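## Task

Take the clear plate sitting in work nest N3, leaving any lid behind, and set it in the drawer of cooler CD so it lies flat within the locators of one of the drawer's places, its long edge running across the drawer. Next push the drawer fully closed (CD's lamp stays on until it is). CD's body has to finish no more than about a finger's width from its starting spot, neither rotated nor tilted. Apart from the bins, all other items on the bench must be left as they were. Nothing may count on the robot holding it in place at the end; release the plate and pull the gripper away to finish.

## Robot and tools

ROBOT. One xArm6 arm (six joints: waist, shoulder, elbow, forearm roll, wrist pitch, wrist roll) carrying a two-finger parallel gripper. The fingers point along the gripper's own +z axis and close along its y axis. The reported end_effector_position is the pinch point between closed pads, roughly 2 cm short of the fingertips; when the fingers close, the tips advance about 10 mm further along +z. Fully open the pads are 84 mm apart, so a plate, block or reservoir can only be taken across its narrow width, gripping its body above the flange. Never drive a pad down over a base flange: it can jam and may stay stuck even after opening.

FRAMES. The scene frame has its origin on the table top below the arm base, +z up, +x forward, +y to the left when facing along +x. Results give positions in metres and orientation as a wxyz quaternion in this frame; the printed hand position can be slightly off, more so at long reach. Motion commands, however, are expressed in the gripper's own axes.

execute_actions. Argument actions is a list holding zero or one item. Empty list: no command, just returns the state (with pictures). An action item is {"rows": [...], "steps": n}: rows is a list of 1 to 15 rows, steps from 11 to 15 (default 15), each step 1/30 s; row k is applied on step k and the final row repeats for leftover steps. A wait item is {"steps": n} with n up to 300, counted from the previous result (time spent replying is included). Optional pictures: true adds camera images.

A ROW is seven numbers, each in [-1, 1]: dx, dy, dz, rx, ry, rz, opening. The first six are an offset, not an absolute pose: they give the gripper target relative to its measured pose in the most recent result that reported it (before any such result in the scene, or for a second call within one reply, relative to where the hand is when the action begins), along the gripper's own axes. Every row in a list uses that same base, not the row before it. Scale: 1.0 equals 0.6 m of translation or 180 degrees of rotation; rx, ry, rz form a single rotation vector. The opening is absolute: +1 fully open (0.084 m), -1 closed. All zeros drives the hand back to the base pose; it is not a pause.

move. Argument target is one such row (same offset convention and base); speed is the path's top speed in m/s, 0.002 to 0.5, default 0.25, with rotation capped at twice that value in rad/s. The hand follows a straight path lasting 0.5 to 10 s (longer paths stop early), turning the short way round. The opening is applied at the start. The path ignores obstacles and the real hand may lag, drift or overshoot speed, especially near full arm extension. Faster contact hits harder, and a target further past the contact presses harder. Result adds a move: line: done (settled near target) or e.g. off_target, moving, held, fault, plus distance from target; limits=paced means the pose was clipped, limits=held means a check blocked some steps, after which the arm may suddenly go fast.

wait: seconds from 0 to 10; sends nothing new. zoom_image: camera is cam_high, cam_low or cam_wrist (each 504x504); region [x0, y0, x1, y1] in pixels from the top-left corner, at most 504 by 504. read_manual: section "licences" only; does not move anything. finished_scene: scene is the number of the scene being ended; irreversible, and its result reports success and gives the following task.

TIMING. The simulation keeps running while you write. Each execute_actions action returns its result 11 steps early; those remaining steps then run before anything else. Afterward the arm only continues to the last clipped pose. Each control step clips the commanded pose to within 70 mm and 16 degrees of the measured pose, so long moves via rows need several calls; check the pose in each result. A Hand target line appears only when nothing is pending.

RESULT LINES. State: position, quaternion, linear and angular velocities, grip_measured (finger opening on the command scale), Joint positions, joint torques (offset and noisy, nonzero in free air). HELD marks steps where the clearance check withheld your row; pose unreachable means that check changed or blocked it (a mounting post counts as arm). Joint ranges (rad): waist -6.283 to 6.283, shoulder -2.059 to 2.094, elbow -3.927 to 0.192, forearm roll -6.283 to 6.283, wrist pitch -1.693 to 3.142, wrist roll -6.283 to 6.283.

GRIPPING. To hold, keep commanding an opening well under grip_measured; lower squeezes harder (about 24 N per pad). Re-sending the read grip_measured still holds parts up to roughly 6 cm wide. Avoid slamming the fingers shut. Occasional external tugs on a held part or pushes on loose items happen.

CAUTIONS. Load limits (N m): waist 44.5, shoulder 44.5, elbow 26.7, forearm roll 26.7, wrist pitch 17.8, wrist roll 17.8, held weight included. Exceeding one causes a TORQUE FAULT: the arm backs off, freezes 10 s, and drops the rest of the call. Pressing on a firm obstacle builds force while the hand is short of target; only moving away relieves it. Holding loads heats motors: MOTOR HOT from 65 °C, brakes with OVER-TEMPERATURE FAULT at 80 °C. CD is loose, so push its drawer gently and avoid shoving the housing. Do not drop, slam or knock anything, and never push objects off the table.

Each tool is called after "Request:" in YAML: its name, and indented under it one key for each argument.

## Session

Request:
execute_actions:
  actions: []

Scene clock: 0.00 s of 7200.00 s.
end_effector_position=(+0.4038, +0.3443, +0.2945) grip_measured=+1.00 end_effector_quat_wxyz=(-0.264, +0.834, +0.484, -0.014) end_effector_velocity=(+0.000, -0.000, -0.001) end_effector_angular_velocity=(-0.000, +0.002, -0.001)
Joint positions: [ 0.478  0.247 -1.308  0.575  1.178 -0.807  0.084]
Joint velocities: [-0.001  0.002  0.     0.001  0.    -0.    -0.   ]
Joint torques (N m, as the arm reports them, + toward a larger angle): no reading
Motor temperatures (°C, as the motors report them): [34 32 41 36 40 34]
Hand target: +0.404, +0.344, +0.295; -0.264, +0.834, +0.484, -0.014

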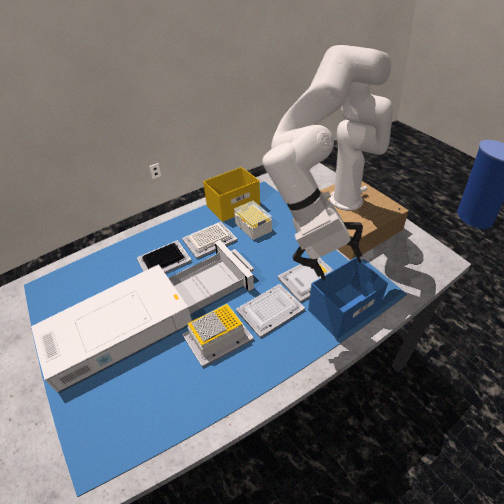

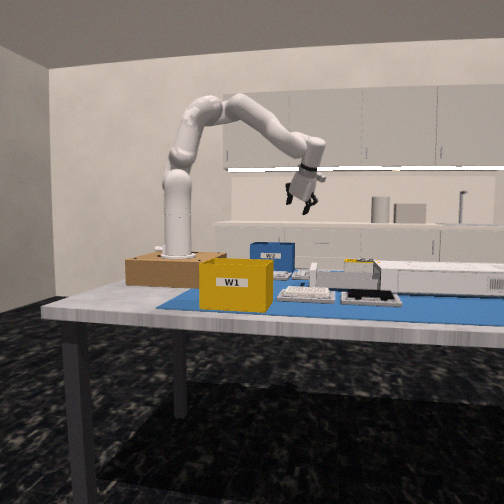

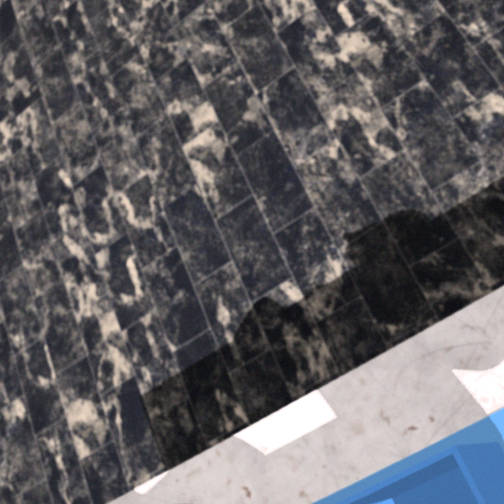

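Request:
zoom_image:
  camera: "cam_high"
  region: [120, 200, 400, 380]

Region (120, 200, 400, 380) of cam_high's 504x504 image, scaled by 1.800, with more detail than that image has; it fills the top 324 rows of this view, and the rest is white.

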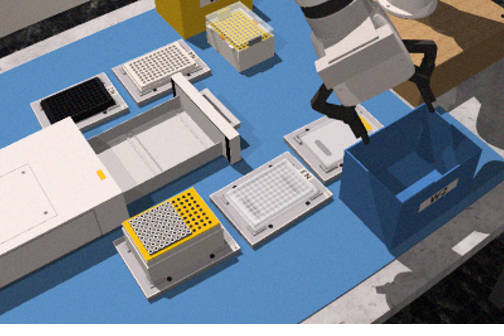

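Request:
move:
  target: [-0.247,0.144,-0.1535,-0.178,0.0094,0.3265,1]
  speed: 0.5

Scene clock: 2.87 s of 7200.00 s.
end_effector_position=(+0.4204, +0.1506, +0.3003) grip_measured=+1.00 end_effector_quat_wxyz=(-0.000, +1.000, -0.001, +0.001) end_effector_velocity=(+0.000, -0.001, +0.001) end_effector_angular_velocity=(-0.003, -0.002, -0.005)
Joint positions: [ 0.329 -0.069 -1.004 -0.008  1.075  0.356  0.084]
Joint velocities: [-0.001 -0.002 -0.001 -0.004  0.002  0.006 -0.   ]
Joint torques (N m, as the arm reports them, + toward a larger angle): [  0.65 -28.07 -12.45  -0.62  -1.41   0.08]
Motor temperatures (°C, as the motors report them): [34 32 41 36 40 34]
Hand target: +0.420, +0.150, +0.300; -0.000, +1.000, -0.001, +0.001
Off the commanded pose: 0.001 m, 0 deg.
Kept back: nothing.
move: done

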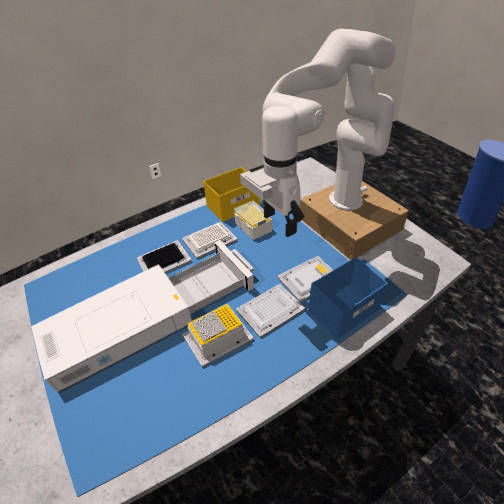

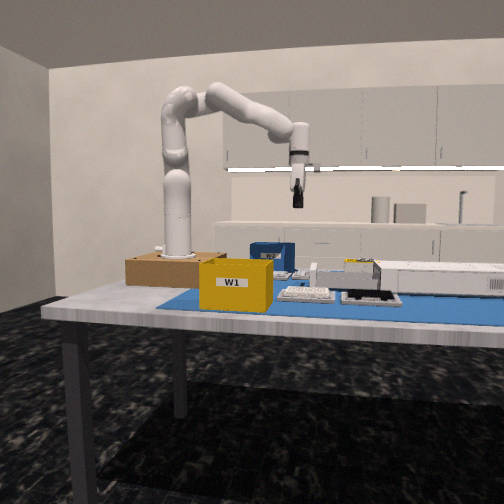

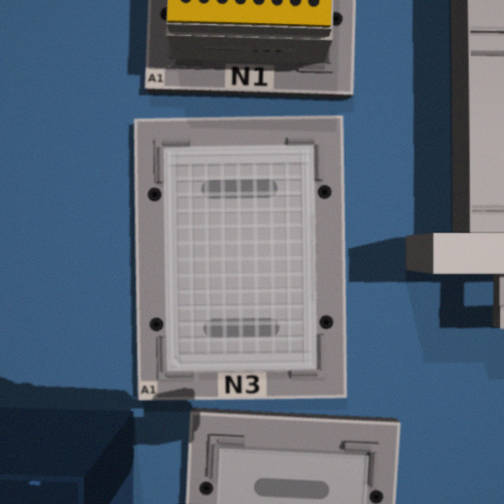

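Request:
zoom_image:
  camera: "cam_wrist"
  region: [120, 105, 360, 410]

Region (120, 105, 360, 410) of cam_wrist's 504x504 image, scaled by 1.652, with more detail than that image has; it fills the left 397 columns of this view, and the rest is white.

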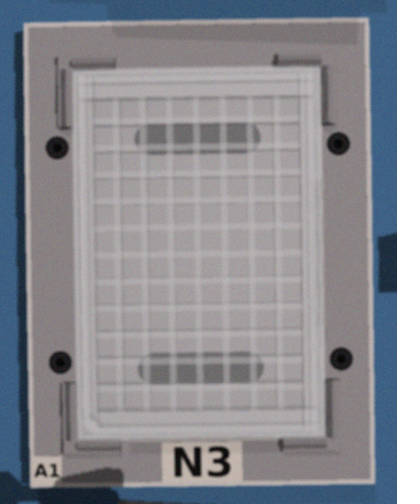

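Request:
move:
  target: [0.106,-0.068,0.30,0,0,-0.0047,1]
  speed: 0.25

Scene clock: 5.17 s of 7200.00 s.
end_effector_position=(+0.4847, +0.1910, +0.1209) grip_measured=+1.00 end_effector_quat_wxyz=(-0.000, +1.000, +0.006, +0.001) end_effector_velocity=(-0.004, -0.001, -0.006) end_effector_angular_velocity=(-0.005, +0.013, +0.003)
Joint positions: [ 0.357  0.45  -1.12  -0.013  0.67   0.376  0.084]
Joint velocities: [ 0.001  0.008  0.005  0.     0.001 -0.002 -0.   ]
Joint torques (N m, as the arm reports them, + toward a larger angle): [  0.84 -40.7  -10.87  -0.23  -1.78   0.05]
Motor temperatures (°C, as the motors report them): [34 32 41 36 40 34]
Hand target: +0.484, +0.191, +0.120; +0.000, +1.000, +0.006, +0.001
Off the commanded pose: 0.001 m, 0 deg.
Kept back: nothing.
move: done

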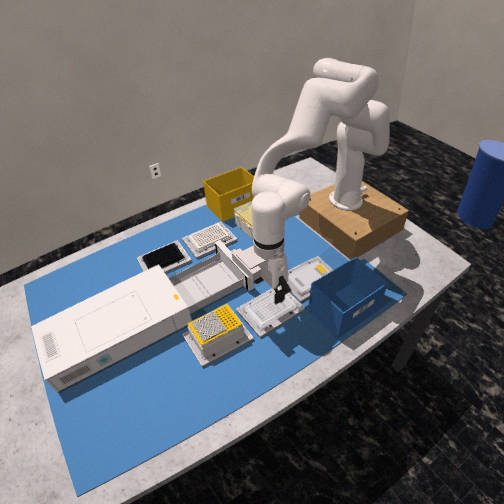

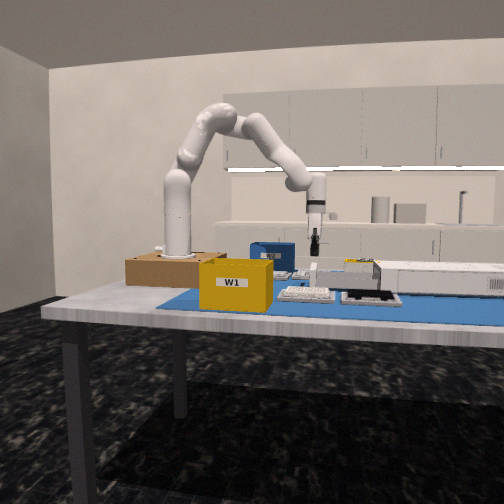

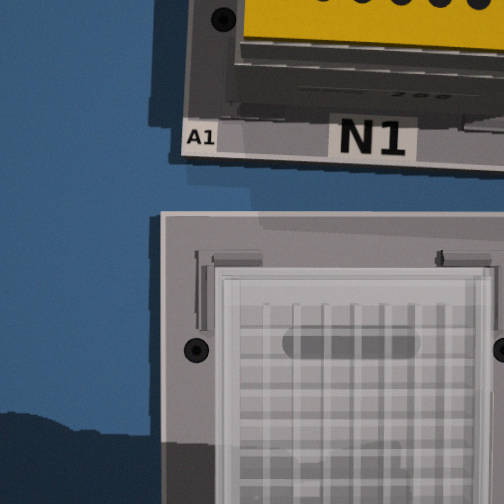

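Request:
zoom_image:
  camera: "cam_wrist"
  region: [180, 230, 504, 400]

Region (180, 230, 504, 400) of cam_wrist's 504x504 image, scaled by 1.556, with more detail than that image has; it fills the top 264 rows of this view, and the rest is white.

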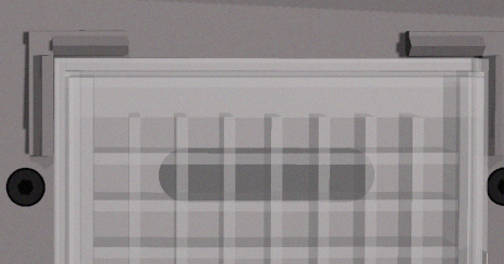

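Request:
move:
  target: [-0.001,-0.0017,0.088,0,0,0,1]
  speed: 0.1

Request:
zoom_image:
  camera: "cam_wrist"
  region: [180, 230, 504, 400]

Request:
zoom_image:
  camera: "cam_high"
  region: [230, 250, 330, 340]

Scene clock: 7.60 s of 7200.00 s.
end_effector_position=(+0.4847, +0.1920, +0.0686) grip_measured=+1.00 end_effector_quat_wxyz=(-0.000, +1.000, +0.006, +0.002) end_effector_velocity=(-0.003, -0.002, -0.004) end_effector_angular_velocity=(-0.003, +0.008, -0.001)
Joint positions: [ 0.357  0.572 -1.126 -0.016  0.554  0.38   0.084]
Joint velocities: [-0.001  0.004  0.004 -0.     0.001 -0.    -0.   ]
Joint torques (N m, as the arm reports them, + toward a larger angle): [  0.93 -40.87  -9.98  -0.45  -1.62  -0.02]
Motor temperatures (°C, as the motors report them): [34 32 42 36 40 34]
Hand target: +0.484, +0.192, +0.068; -0.000, +1.000, +0.006, +0.001
Off the commanded pose: 0.001 m, 0 deg.
Kept back: nothing.
move: done

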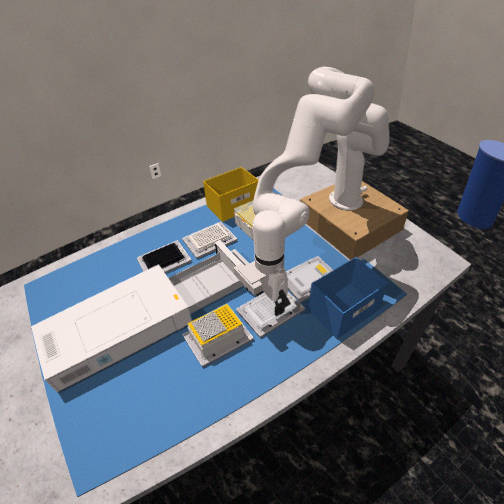

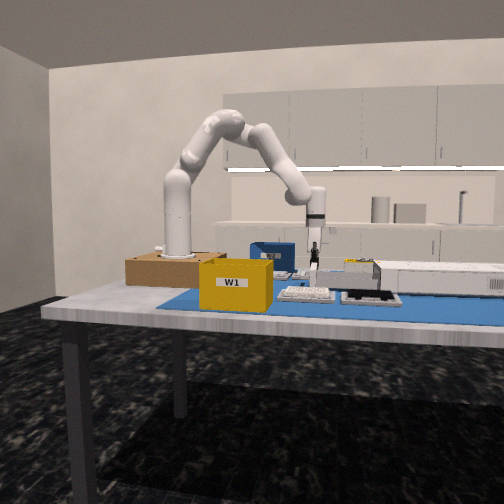

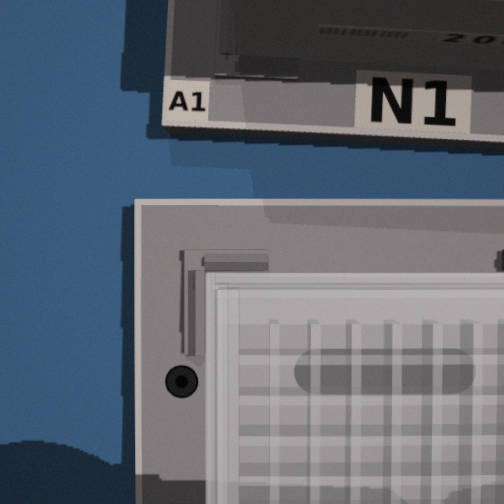

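Region (180, 230, 504, 400) of cam_wrist's 504x504 image, scaled by 1.556, with more detail than that image has; it fills the top 264 rows of this view, and the rest is white.

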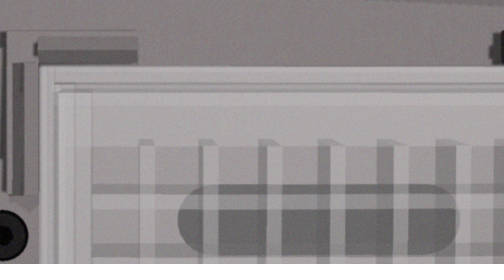

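Region (230, 250, 330, 340) of cam_high's 504x504 image, scaled by 5.040, with more detail than that image has; it fills the top 454 rows of this view, and the rest is white.

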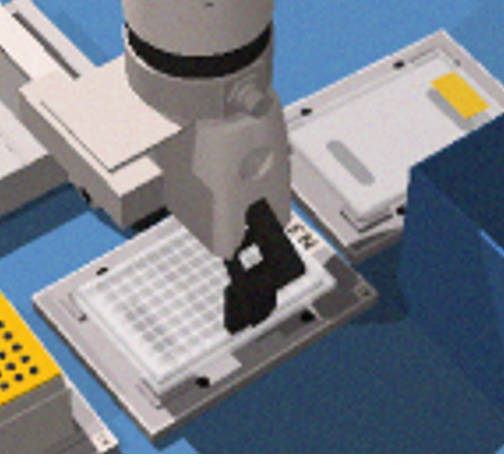

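Request:
move:
  target: [0,0,0.016,0,0,0,1]
  speed: 0.03

Request:
zoom_image:
  camera: "cam_wrist"
  region: [100, 180, 504, 420]

Request:
zoom_image:
  camera: "cam_high"
  region: [255, 285, 315, 335]

Scene clock: 9.67 s of 7200.00 s.
end_effector_position=(+0.4848, +0.1920, +0.0590) grip_measured=+1.00 end_effector_quat_wxyz=(-0.000, +1.000, +0.006, +0.002) end_effector_velocity=(+0.002, +0.001, +0.002) end_effector_angular_velocity=(+0.002, -0.006, +0.001)
Joint positions: [ 0.357  0.596 -1.131 -0.017  0.535  0.381  0.084]
Joint velocities: [ 0.    -0.001 -0.003 -0.001 -0.002 -0.    -0.   ]
Joint torques (N m, as the arm reports them, + toward a larger angle): [  1.53 -41.82  -9.71  -0.6   -1.63  -0.11]
Motor temperatures (°C, as the motors report them): [34 32 42 36 40 34]
Hand target: +0.485, +0.192, +0.059; -0.000, +1.000, +0.006, +0.002
Off the commanded pose: 0.000 m, 0 deg.
Kept back: nothing.
move: done

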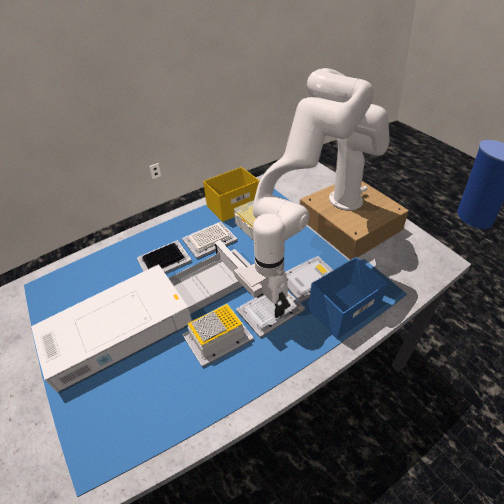

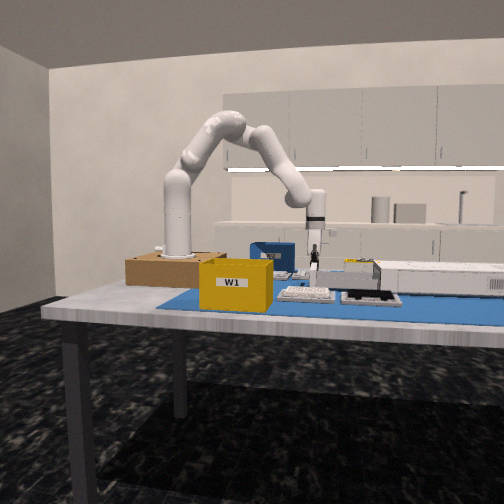

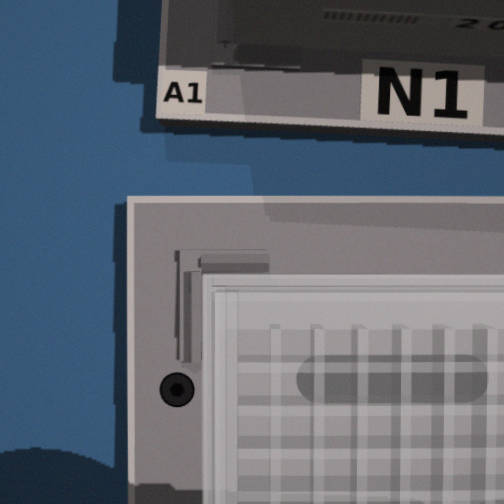

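Region (100, 180, 504, 420) of cam_wrist's 504x504 image, scaled by 1.248, with more detail than that image has; it fills the top 299 rows of this view, and the rest is white.

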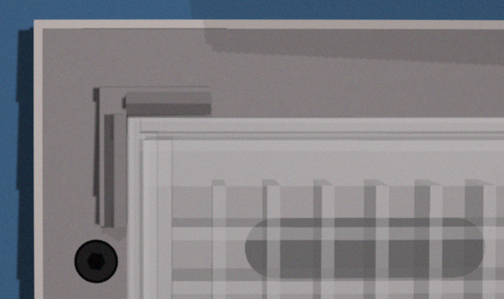

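Region (255, 285, 315, 335) of cam_high's 504x504 image, scaled by 8.400, with more detail than that image has.

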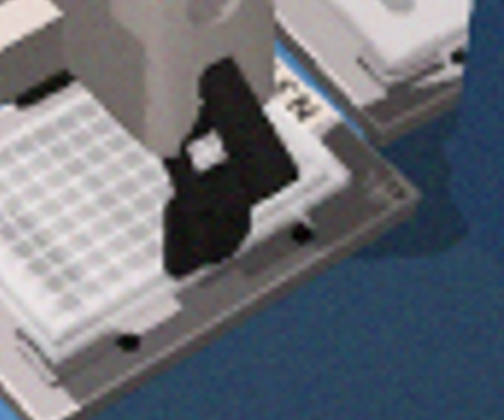

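Request:
move:
  target: [0,0,0.005,0,0,0,1]
  speed: 0.02

Request:
zoom_image:
  camera: "cam_wrist"
  region: [100, 180, 504, 420]

Scene clock: 11.00 s of 7200.00 s.
end_effector_position=(+0.4848, +0.1920, +0.0560) grip_measured=+1.00 end_effector_quat_wxyz=(-0.000, +1.000, +0.006, +0.002) end_effector_velocity=(+0.000, +0.000, -0.000) end_effector_angular_velocity=(+0.000, -0.001, +0.001)
Joint positions: [ 0.357  0.603 -1.132 -0.017  0.529  0.381  0.084]
Joint velocities: [-0.     0.001 -0.001 -0.    -0.001 -0.001  0.   ]
Joint torques (N m, as the arm reports them, + toward a larger angle): [  1.47 -41.5  -10.05  -0.19  -1.3    0.07]
Motor temperatures (°C, as the motors report them): [34 32 42 36 40 34]
Hand target: +0.485, +0.192, +0.056; -0.000, +1.000, +0.006, +0.002
Off the commanded pose: 0.000 m, 0 deg.
Kept back: nothing.
move: done

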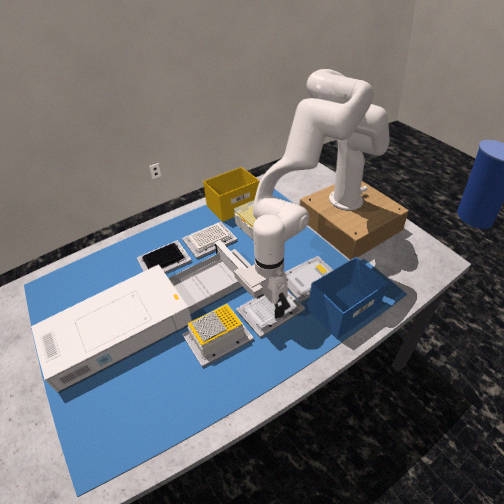

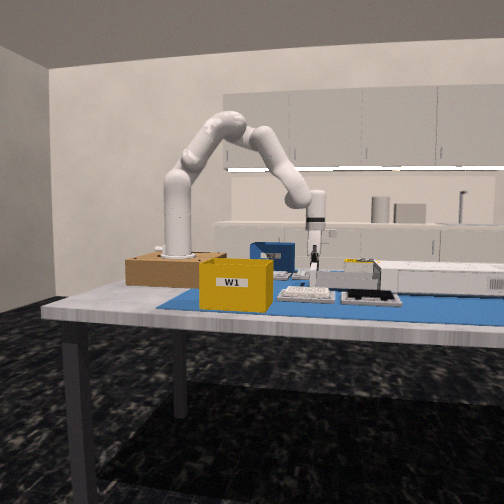

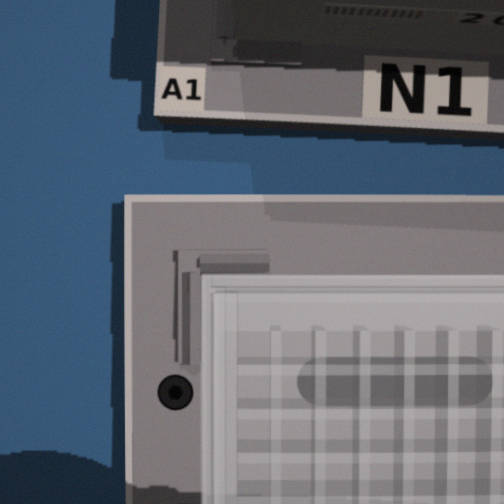

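Region (100, 180, 504, 420) of cam_wrist's 504x504 image, scaled by 1.248, with more detail than that image has; it fills the top 299 rows of this view, and the rest is white.

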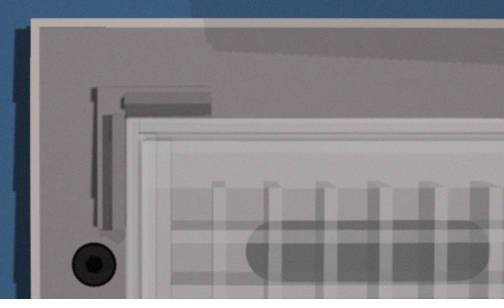

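Request:
execute_actions:
  actions:
    - {"rows":[[0,0,0,0,0,0,0.95],[0,0,0,0,0,0,0.92],[0,0,0,0,0,0,0.89],[0,0,0,0,0,0,0.86],[0,0,0,0,0,0,0.83],[0,0,0,0,0,0,0.8],[0,0,0,0,0,0,0.7],[0,0,0,0,0,0,0.6],[0,0,0,0,0,0,0.5],[0,0,0,0,0,0,0.4],[0,0,0,0,0,0,0.3],[0,0,0,0,0,0,0.2],[0,0,0,0,0,0,0.1],[0,0,0,0,0,0,0.0]],"steps":15}

Request:
move:
  target: [0,0,-0.04,0,0,0,0.0]
  speed: 0.04

Scene clock: 11.80 s of 7200.00 s.
end_effector_position=(+0.4850, +0.1923, +0.0563) grip_measured=+0.89 end_effector_quat_wxyz=(-0.000, +1.000, +0.006, +0.002) end_effector_velocity=(+0.004, +0.014, +0.010) end_effector_angular_velocity=(+0.011, -0.021, +0.019)
Joint positions: [ 0.358  0.603 -1.133 -0.017  0.529  0.381  0.08 ]
Joint velocities: [ 0.021 -0.014 -0.009  0.005  0.    -0.002 -0.034]
Joint torques (N m, as the arm reports them, + toward a larger angle): [ -1.66 -39.97  -8.85  -0.73  -1.41  -0.29]
Motor temperatures (°C, as the motors report them): [34 32 42 36 40 34]
Steps of this call (steps 1 to 20: nothing new was sent; steps 21 to 24: the first 4 steps of this action). Readings (end_effector_position):
21: (+0.4848, +0.1920, +0.0560)
22: (+0.4848, +0.1920, +0.0560)
24: the state above

Scene clock: 13.07 s of 7200.00 s.
end_effector_position=(+0.4849, +0.1925, +0.0804) grip_measured=+0.85 end_effector_quat_wxyz=(-0.000, +1.000, +0.006, +0.002) end_effector_velocity=(-0.003, -0.001, -0.004) end_effector_angular_velocity=(-0.004, +0.009, +0.000)
Joint positions: [ 0.358  0.544 -1.123 -0.015  0.578  0.38   0.079]
Joint velocities: [ 0.     0.005  0.003 -0.     0.002  0.     0.   ]
Joint torques (N m, as the arm reports them, + toward a larger angle): [  1.94 -41.19 -10.28  -0.44  -1.41   0.06]
Motor temperatures (°C, as the motors report them): [34 32 42 36 40 34]
Hand target: +0.485, +0.193, +0.081; -0.001, +1.000, +0.006, +0.003
Off your previous action's commanded pose: 0.001 m, 0 deg at its last step (step 11 of this call).
Off the commanded pose: 0.000 m, 0 deg.
Kept back: nothing.
move: done

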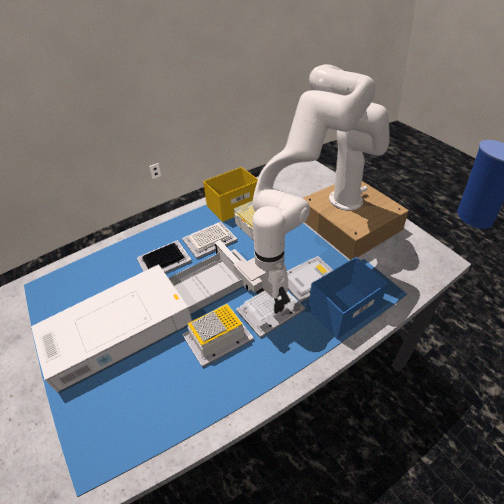

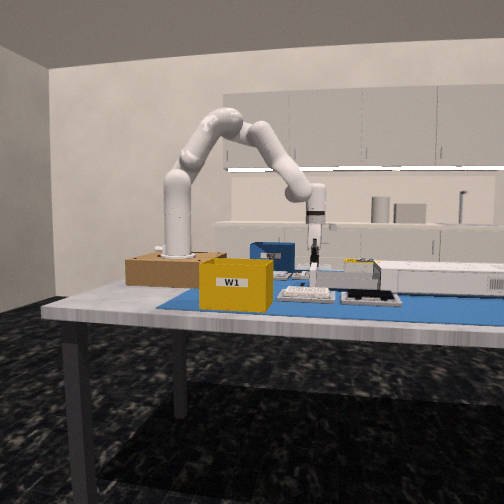

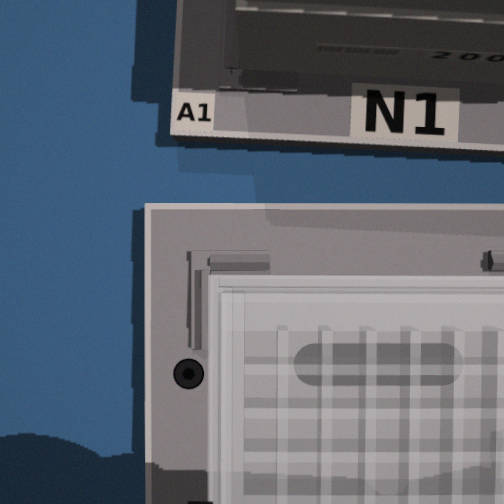

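Request:
zoom_image:
  camera: "cam_wrist"
  region: [180, 240, 504, 504]

Request:
zoom_image:
  camera: "cam_high"
  region: [230, 260, 330, 345]

Region (180, 240, 504, 504) of cam_wrist's 504x504 image, scaled by 1.556, with more detail than that image has; it fills the top 411 rows of this view, and the rest is white.

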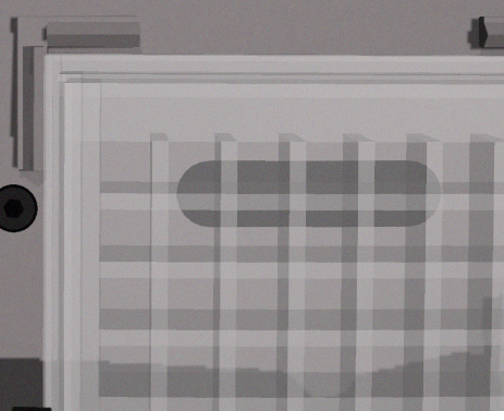

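Region (230, 260, 330, 345) of cam_high's 504x504 image, scaled by 5.040, with more detail than that image has; it fills the top 428 rows of this view, and the rest is white.

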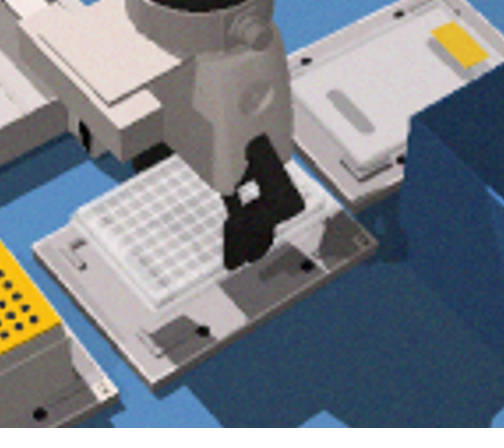

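Request:
move:
  target: [0,0,0.03,0,0,0,0.0]
  speed: 0.02

Request:
zoom_image:
  camera: "cam_wrist"
  region: [150, 230, 504, 420]

Scene clock: 15.63 s of 7200.00 s.
end_effector_position=(+0.4850, +0.1925, +0.0625) grip_measured=+0.85 end_effector_quat_wxyz=(-0.000, +1.000, +0.006, +0.002) end_effector_velocity=(+0.002, +0.001, +0.002) end_effector_angular_velocity=(+0.001, -0.007, +0.004)
Joint positions: [ 0.358  0.588 -1.13  -0.016  0.541  0.381  0.079]
Joint velocities: [ 0.001 -0.002 -0.003 -0.003 -0.002 -0.001  0.   ]
Joint torques (N m, as the arm reports them, + toward a larger angle): [  1.52 -41.95  -9.8    0.05  -1.44  -0.42]
Motor temperatures (°C, as the motors report them): [34 32 42 36 40 34]
Hand target: +0.485, +0.192, +0.062; -0.000, +1.000, +0.006, +0.002
Off the commanded pose: 0.000 m, 0 deg.
Kept back: nothing.
move: done

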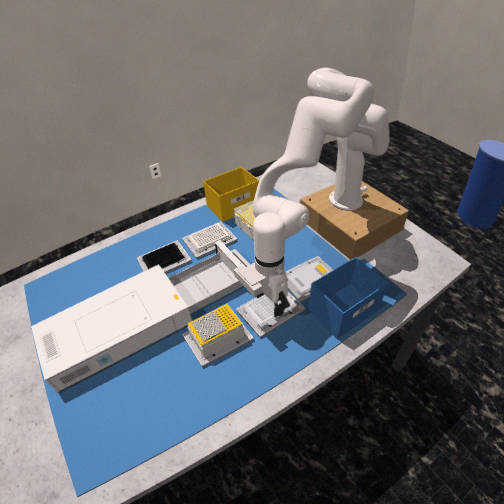

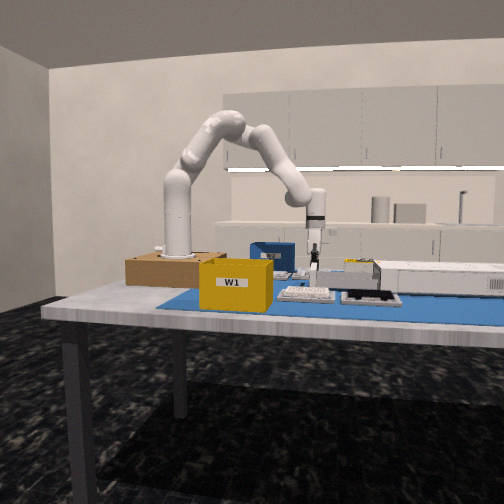

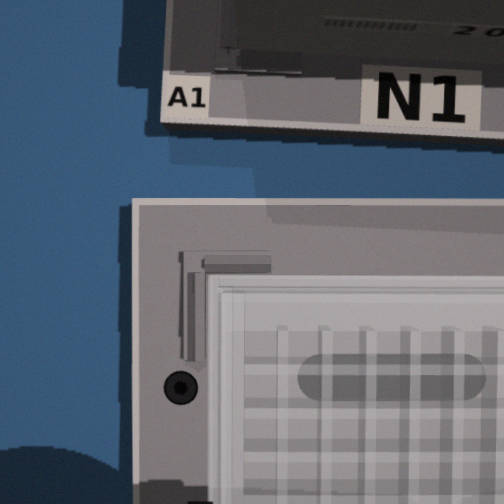

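Region (150, 230, 504, 420) of cam_wrist's 504x504 image, scaled by 1.424, with more detail than that image has; it fills the top 271 rows of this view, and the rest is white.

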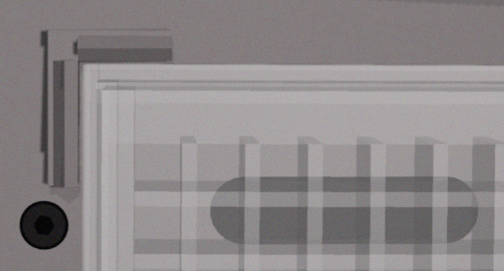

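Request:
zoom_image:
  camera: "cam_wrist"
  region: [200, 265, 360, 345]

Request:
zoom_image:
  camera: "cam_wrist"
  region: [344, 265, 504, 345]

Region (200, 265, 360, 345) of cam_wrist's 504x504 image, scaled by 3.150, with more detail than that image has.

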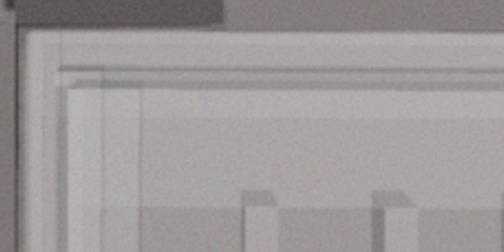

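Region (344, 265, 504, 345) of cam_wrist's 504x504 image, scaled by 3.150, with more detail than that image has.

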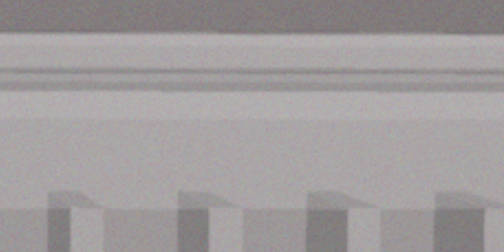

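Request:
move:
  target: [0,0,-0.23,0,0,0,0.0]
  speed: 0.12

Scene clock: 20.00 s of 7200.00 s.
end_effector_position=(+0.4838, +0.1927, +0.1999) grip_measured=+0.85 end_effector_quat_wxyz=(-0.001, +1.000, +0.007, +0.002) end_effector_velocity=(+0.003, +0.001, +0.005) end_effector_angular_velocity=(+0.004, -0.011, -0.000)
Joint positions: [ 0.362  0.299 -1.159 -0.01   0.86   0.376  0.079]
Joint velocities: [-0.    -0.005 -0.006 -0.001 -0.     0.001 -0.   ]
Joint torques (N m, as the arm reports them, + toward a larger angle): [  1.24 -38.   -11.79  -0.19  -1.48   0.07]
Motor temperatures (°C, as the motors report them): [34 33 42 36 40 34]
Hand target: +0.484, +0.193, +0.201; -0.001, +1.000, +0.007, +0.002
Off the commanded pose: 0.001 m, 0 deg.
Kept back: nothing.
move: done

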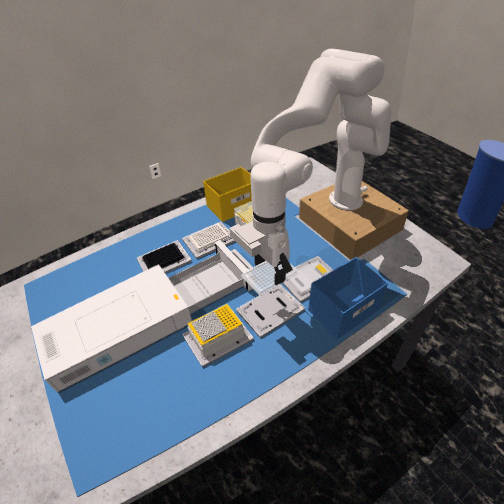

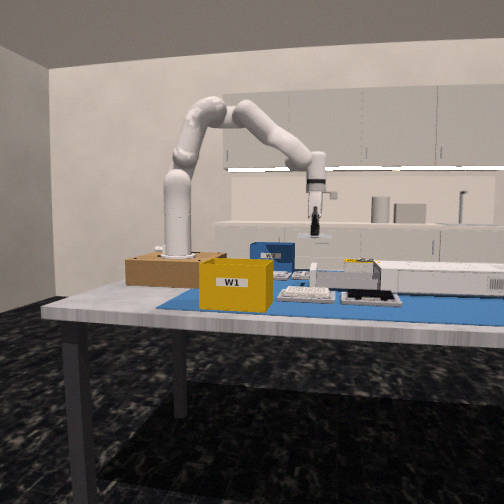

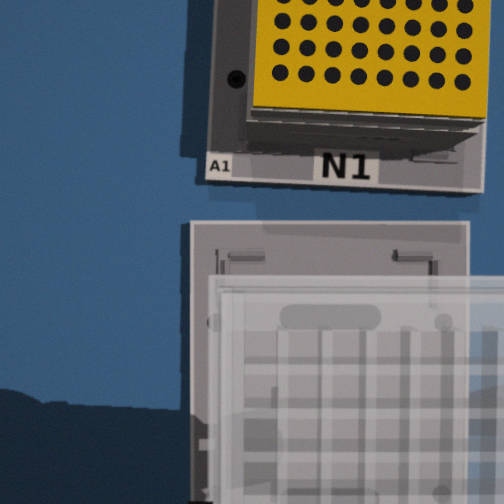

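Request:
move:
  target: [0.139,0.330,0.06,0,0,-0.4955,0.0]
  speed: 0.3

Request:
zoom_image:
  camera: "cam_wrist"
  region: [120, 200, 504, 400]

Scene clock: 23.97 s of 7200.00 s.
end_effector_position=(+0.5712, -0.0038, +0.1647) grip_measured=+0.85 end_effector_quat_wxyz=(+0.001, +0.707, +0.707, +0.002) end_effector_velocity=(-0.000, -0.001, -0.000) end_effector_angular_velocity=(+0.002, +0.001, +0.001)
Joint positions: [-0.025  0.506 -1.363 -0.01   0.853 -1.567  0.079]
Joint velocities: [-0.003  0.001 -0.001  0.003  0.001 -0.005 -0.   ]
Joint torques (N m, as the arm reports them, + toward a larger angle): [  1.27 -44.17 -11.76   0.15  -1.64  -0.13]
Motor temperatures (°C, as the motors report them): [34 33 43 36 40 34]
Hand target: +0.571, -0.004, +0.165; +0.001, +0.707, +0.707, +0.002
Off the commanded pose: 0.002 m, 0 deg.
Kept back: nothing.
move: done

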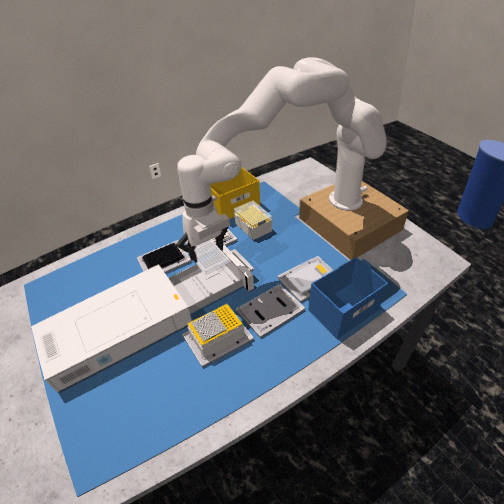

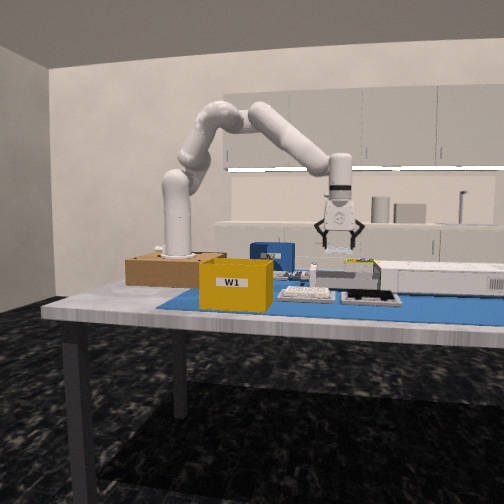

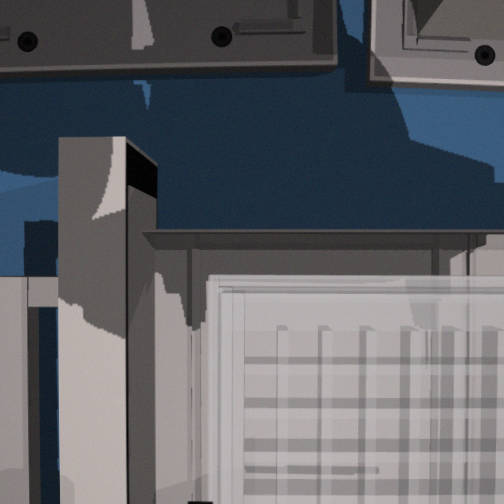

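Region (120, 200, 504, 400) of cam_wrist's 504x504 image, scaled by 1.312, with more detail than that image has; it fills the top 262 rows of this view, and the rest is white.

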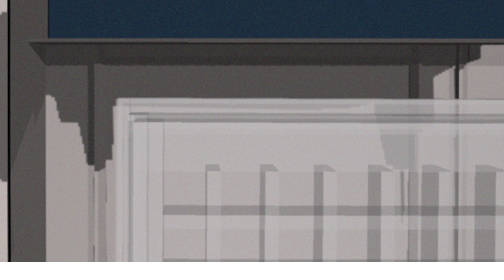

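Request:
zoom_image:
  camera: "cam_low"
  region: [295, 190, 395, 300]

Region (295, 190, 395, 300) of cam_low's 504x504 image, scaled by 4.582, with more detail than that image has; it fills the left 458 columns of this view, and the rest is white.

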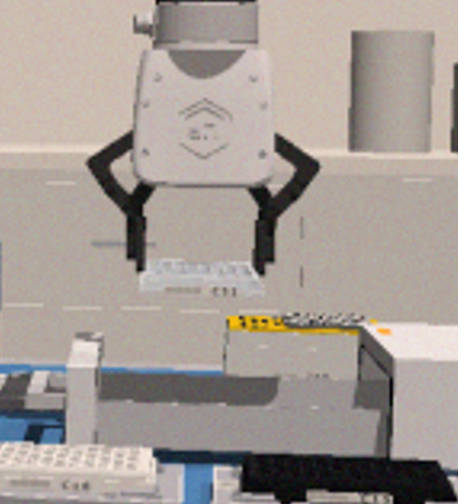

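Request:
move:
  target: [0,-0.015,0.082,0,0,0,0.0]
  speed: 0.08

Request:
zoom_image:
  camera: "cam_wrist"
  region: [180, 230, 260, 300]

Request:
zoom_image:
  camera: "cam_wrist"
  region: [120, 200, 504, 400]

Scene clock: 25.63 s of 7200.00 s.
end_effector_position=(+0.5629, -0.0040, +0.1159) grip_measured=+0.85 end_effector_quat_wxyz=(+0.002, +0.707, +0.707, +0.002) end_effector_velocity=(+0.004, -0.000, +0.004) end_effector_angular_velocity=(-0.001, -0.013, +0.001)
Joint positions: [-0.026  0.57  -1.304 -0.012  0.729 -1.566  0.079]
Joint velocities: [ 0.    -0.003 -0.005 -0.001 -0.005 -0.    -0.   ]
Joint torques (N m, as the arm reports them, + toward a larger angle): [  0.73 -43.   -10.51  -0.27  -1.59   0.15]
Motor temperatures (°C, as the motors report them): [34 33 43 36 40 34]
Hand target: +0.562, -0.004, +0.115; +0.002, +0.707, +0.707, +0.002
Off the commanded pose: 0.001 m, 0 deg.
Kept back: nothing.
move: done

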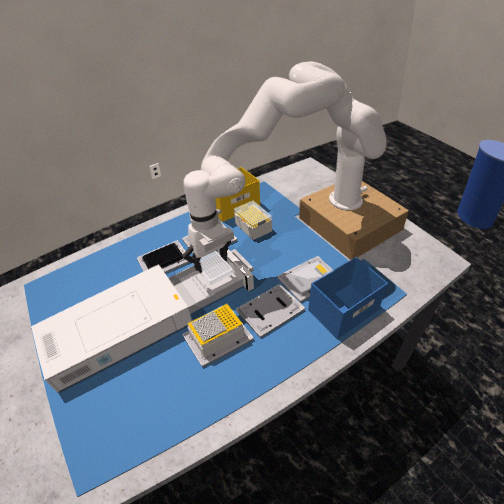

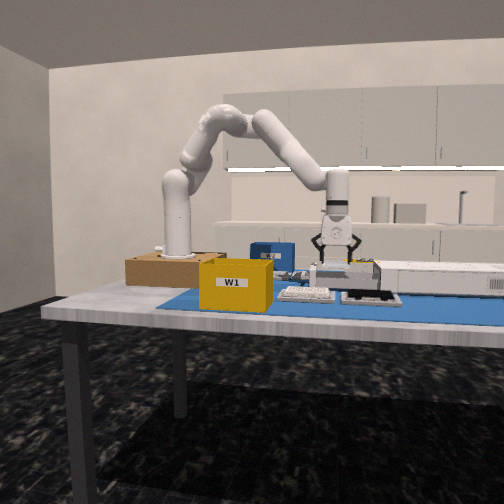

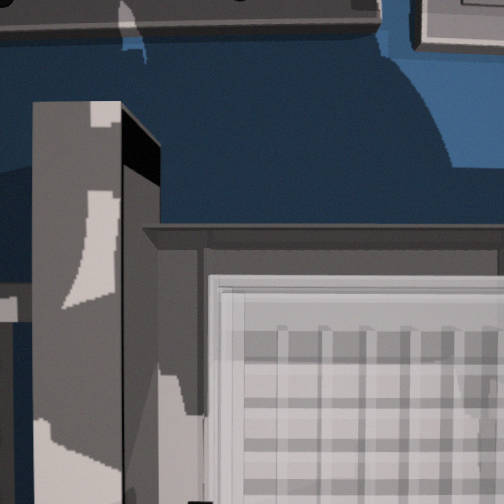

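Region (180, 230, 260, 300) of cam_wrist's 504x504 image, scaled by 6.300, with more detail than that image has; it fills the top 441 rows of this view, and the rest is white.

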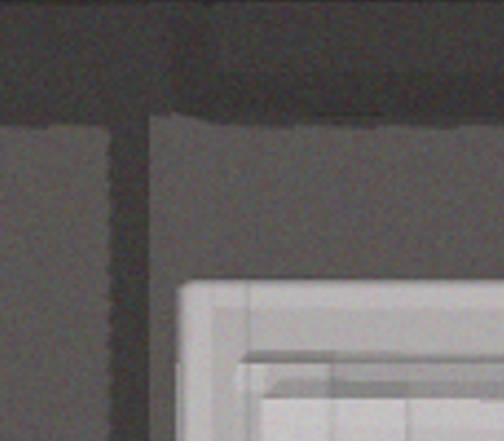

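Region (120, 200, 504, 400) of cam_wrist's 504x504 image, scaled by 1.312, with more detail than that image has; it fills the top 262 rows of this view, and the rest is white.

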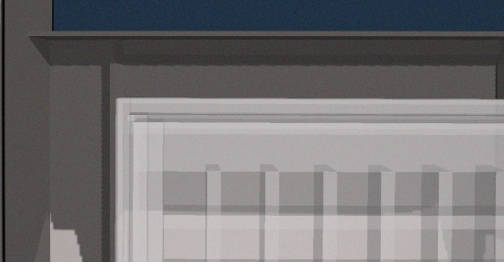

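Request:
execute_actions:
  actions: []

Scene clock: 27.20 s of 7200.00 s.
end_effector_position=(+0.5625, -0.0040, +0.1154) grip_measured=+0.85 end_effector_quat_wxyz=(+0.002, +0.707, +0.707, +0.002) end_effector_velocity=(+0.000, -0.000, +0.001) end_effector_angular_velocity=(-0.001, -0.002, +0.001)
Joint positions: [-0.026  0.57  -1.304 -0.012  0.729 -1.566  0.079]
Joint velocities: [-0.    -0.002  0.    -0.001 -0.    -0.     0.   ]
Joint torques (N m, as the arm reports them, + toward a larger angle): [  1.35 -43.68 -11.11  -0.06  -1.39   0.17]
Motor temperatures (°C, as the motors report them): [34 33 43 36 40 34]
Hand target: +0.562, -0.004, +0.115; +0.002, +0.707, +0.707, +0.002
Off the commanded pose: 0.000 m, 0 deg.
Kept back: nothing.
Steps of this call (steps 1 to 47: nothing new was sent). Readings (end_effector_position):
1: (+0.5629, -0.0040, +0.1160)
2: (+0.5629, -0.0040, +0.1160)
4: (+0.5627, -0.0040, +0.1158)
8: (+0.5625, -0.0040, +0.1155)
47: the state above

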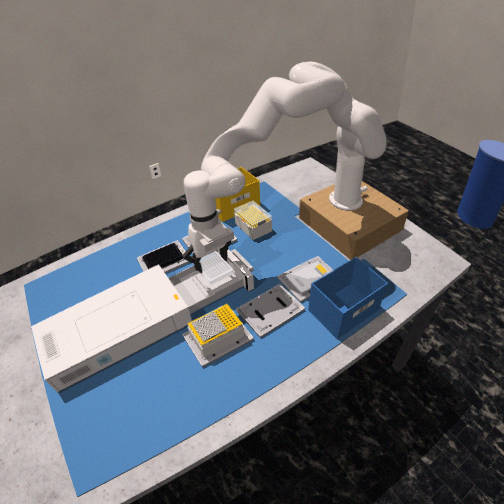

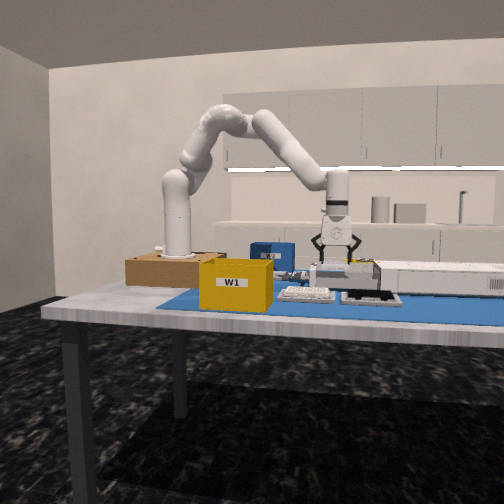

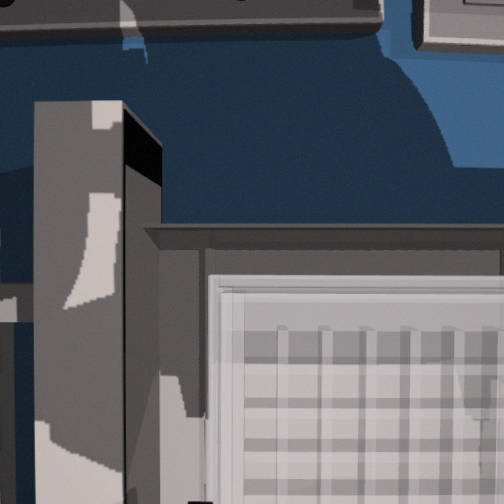

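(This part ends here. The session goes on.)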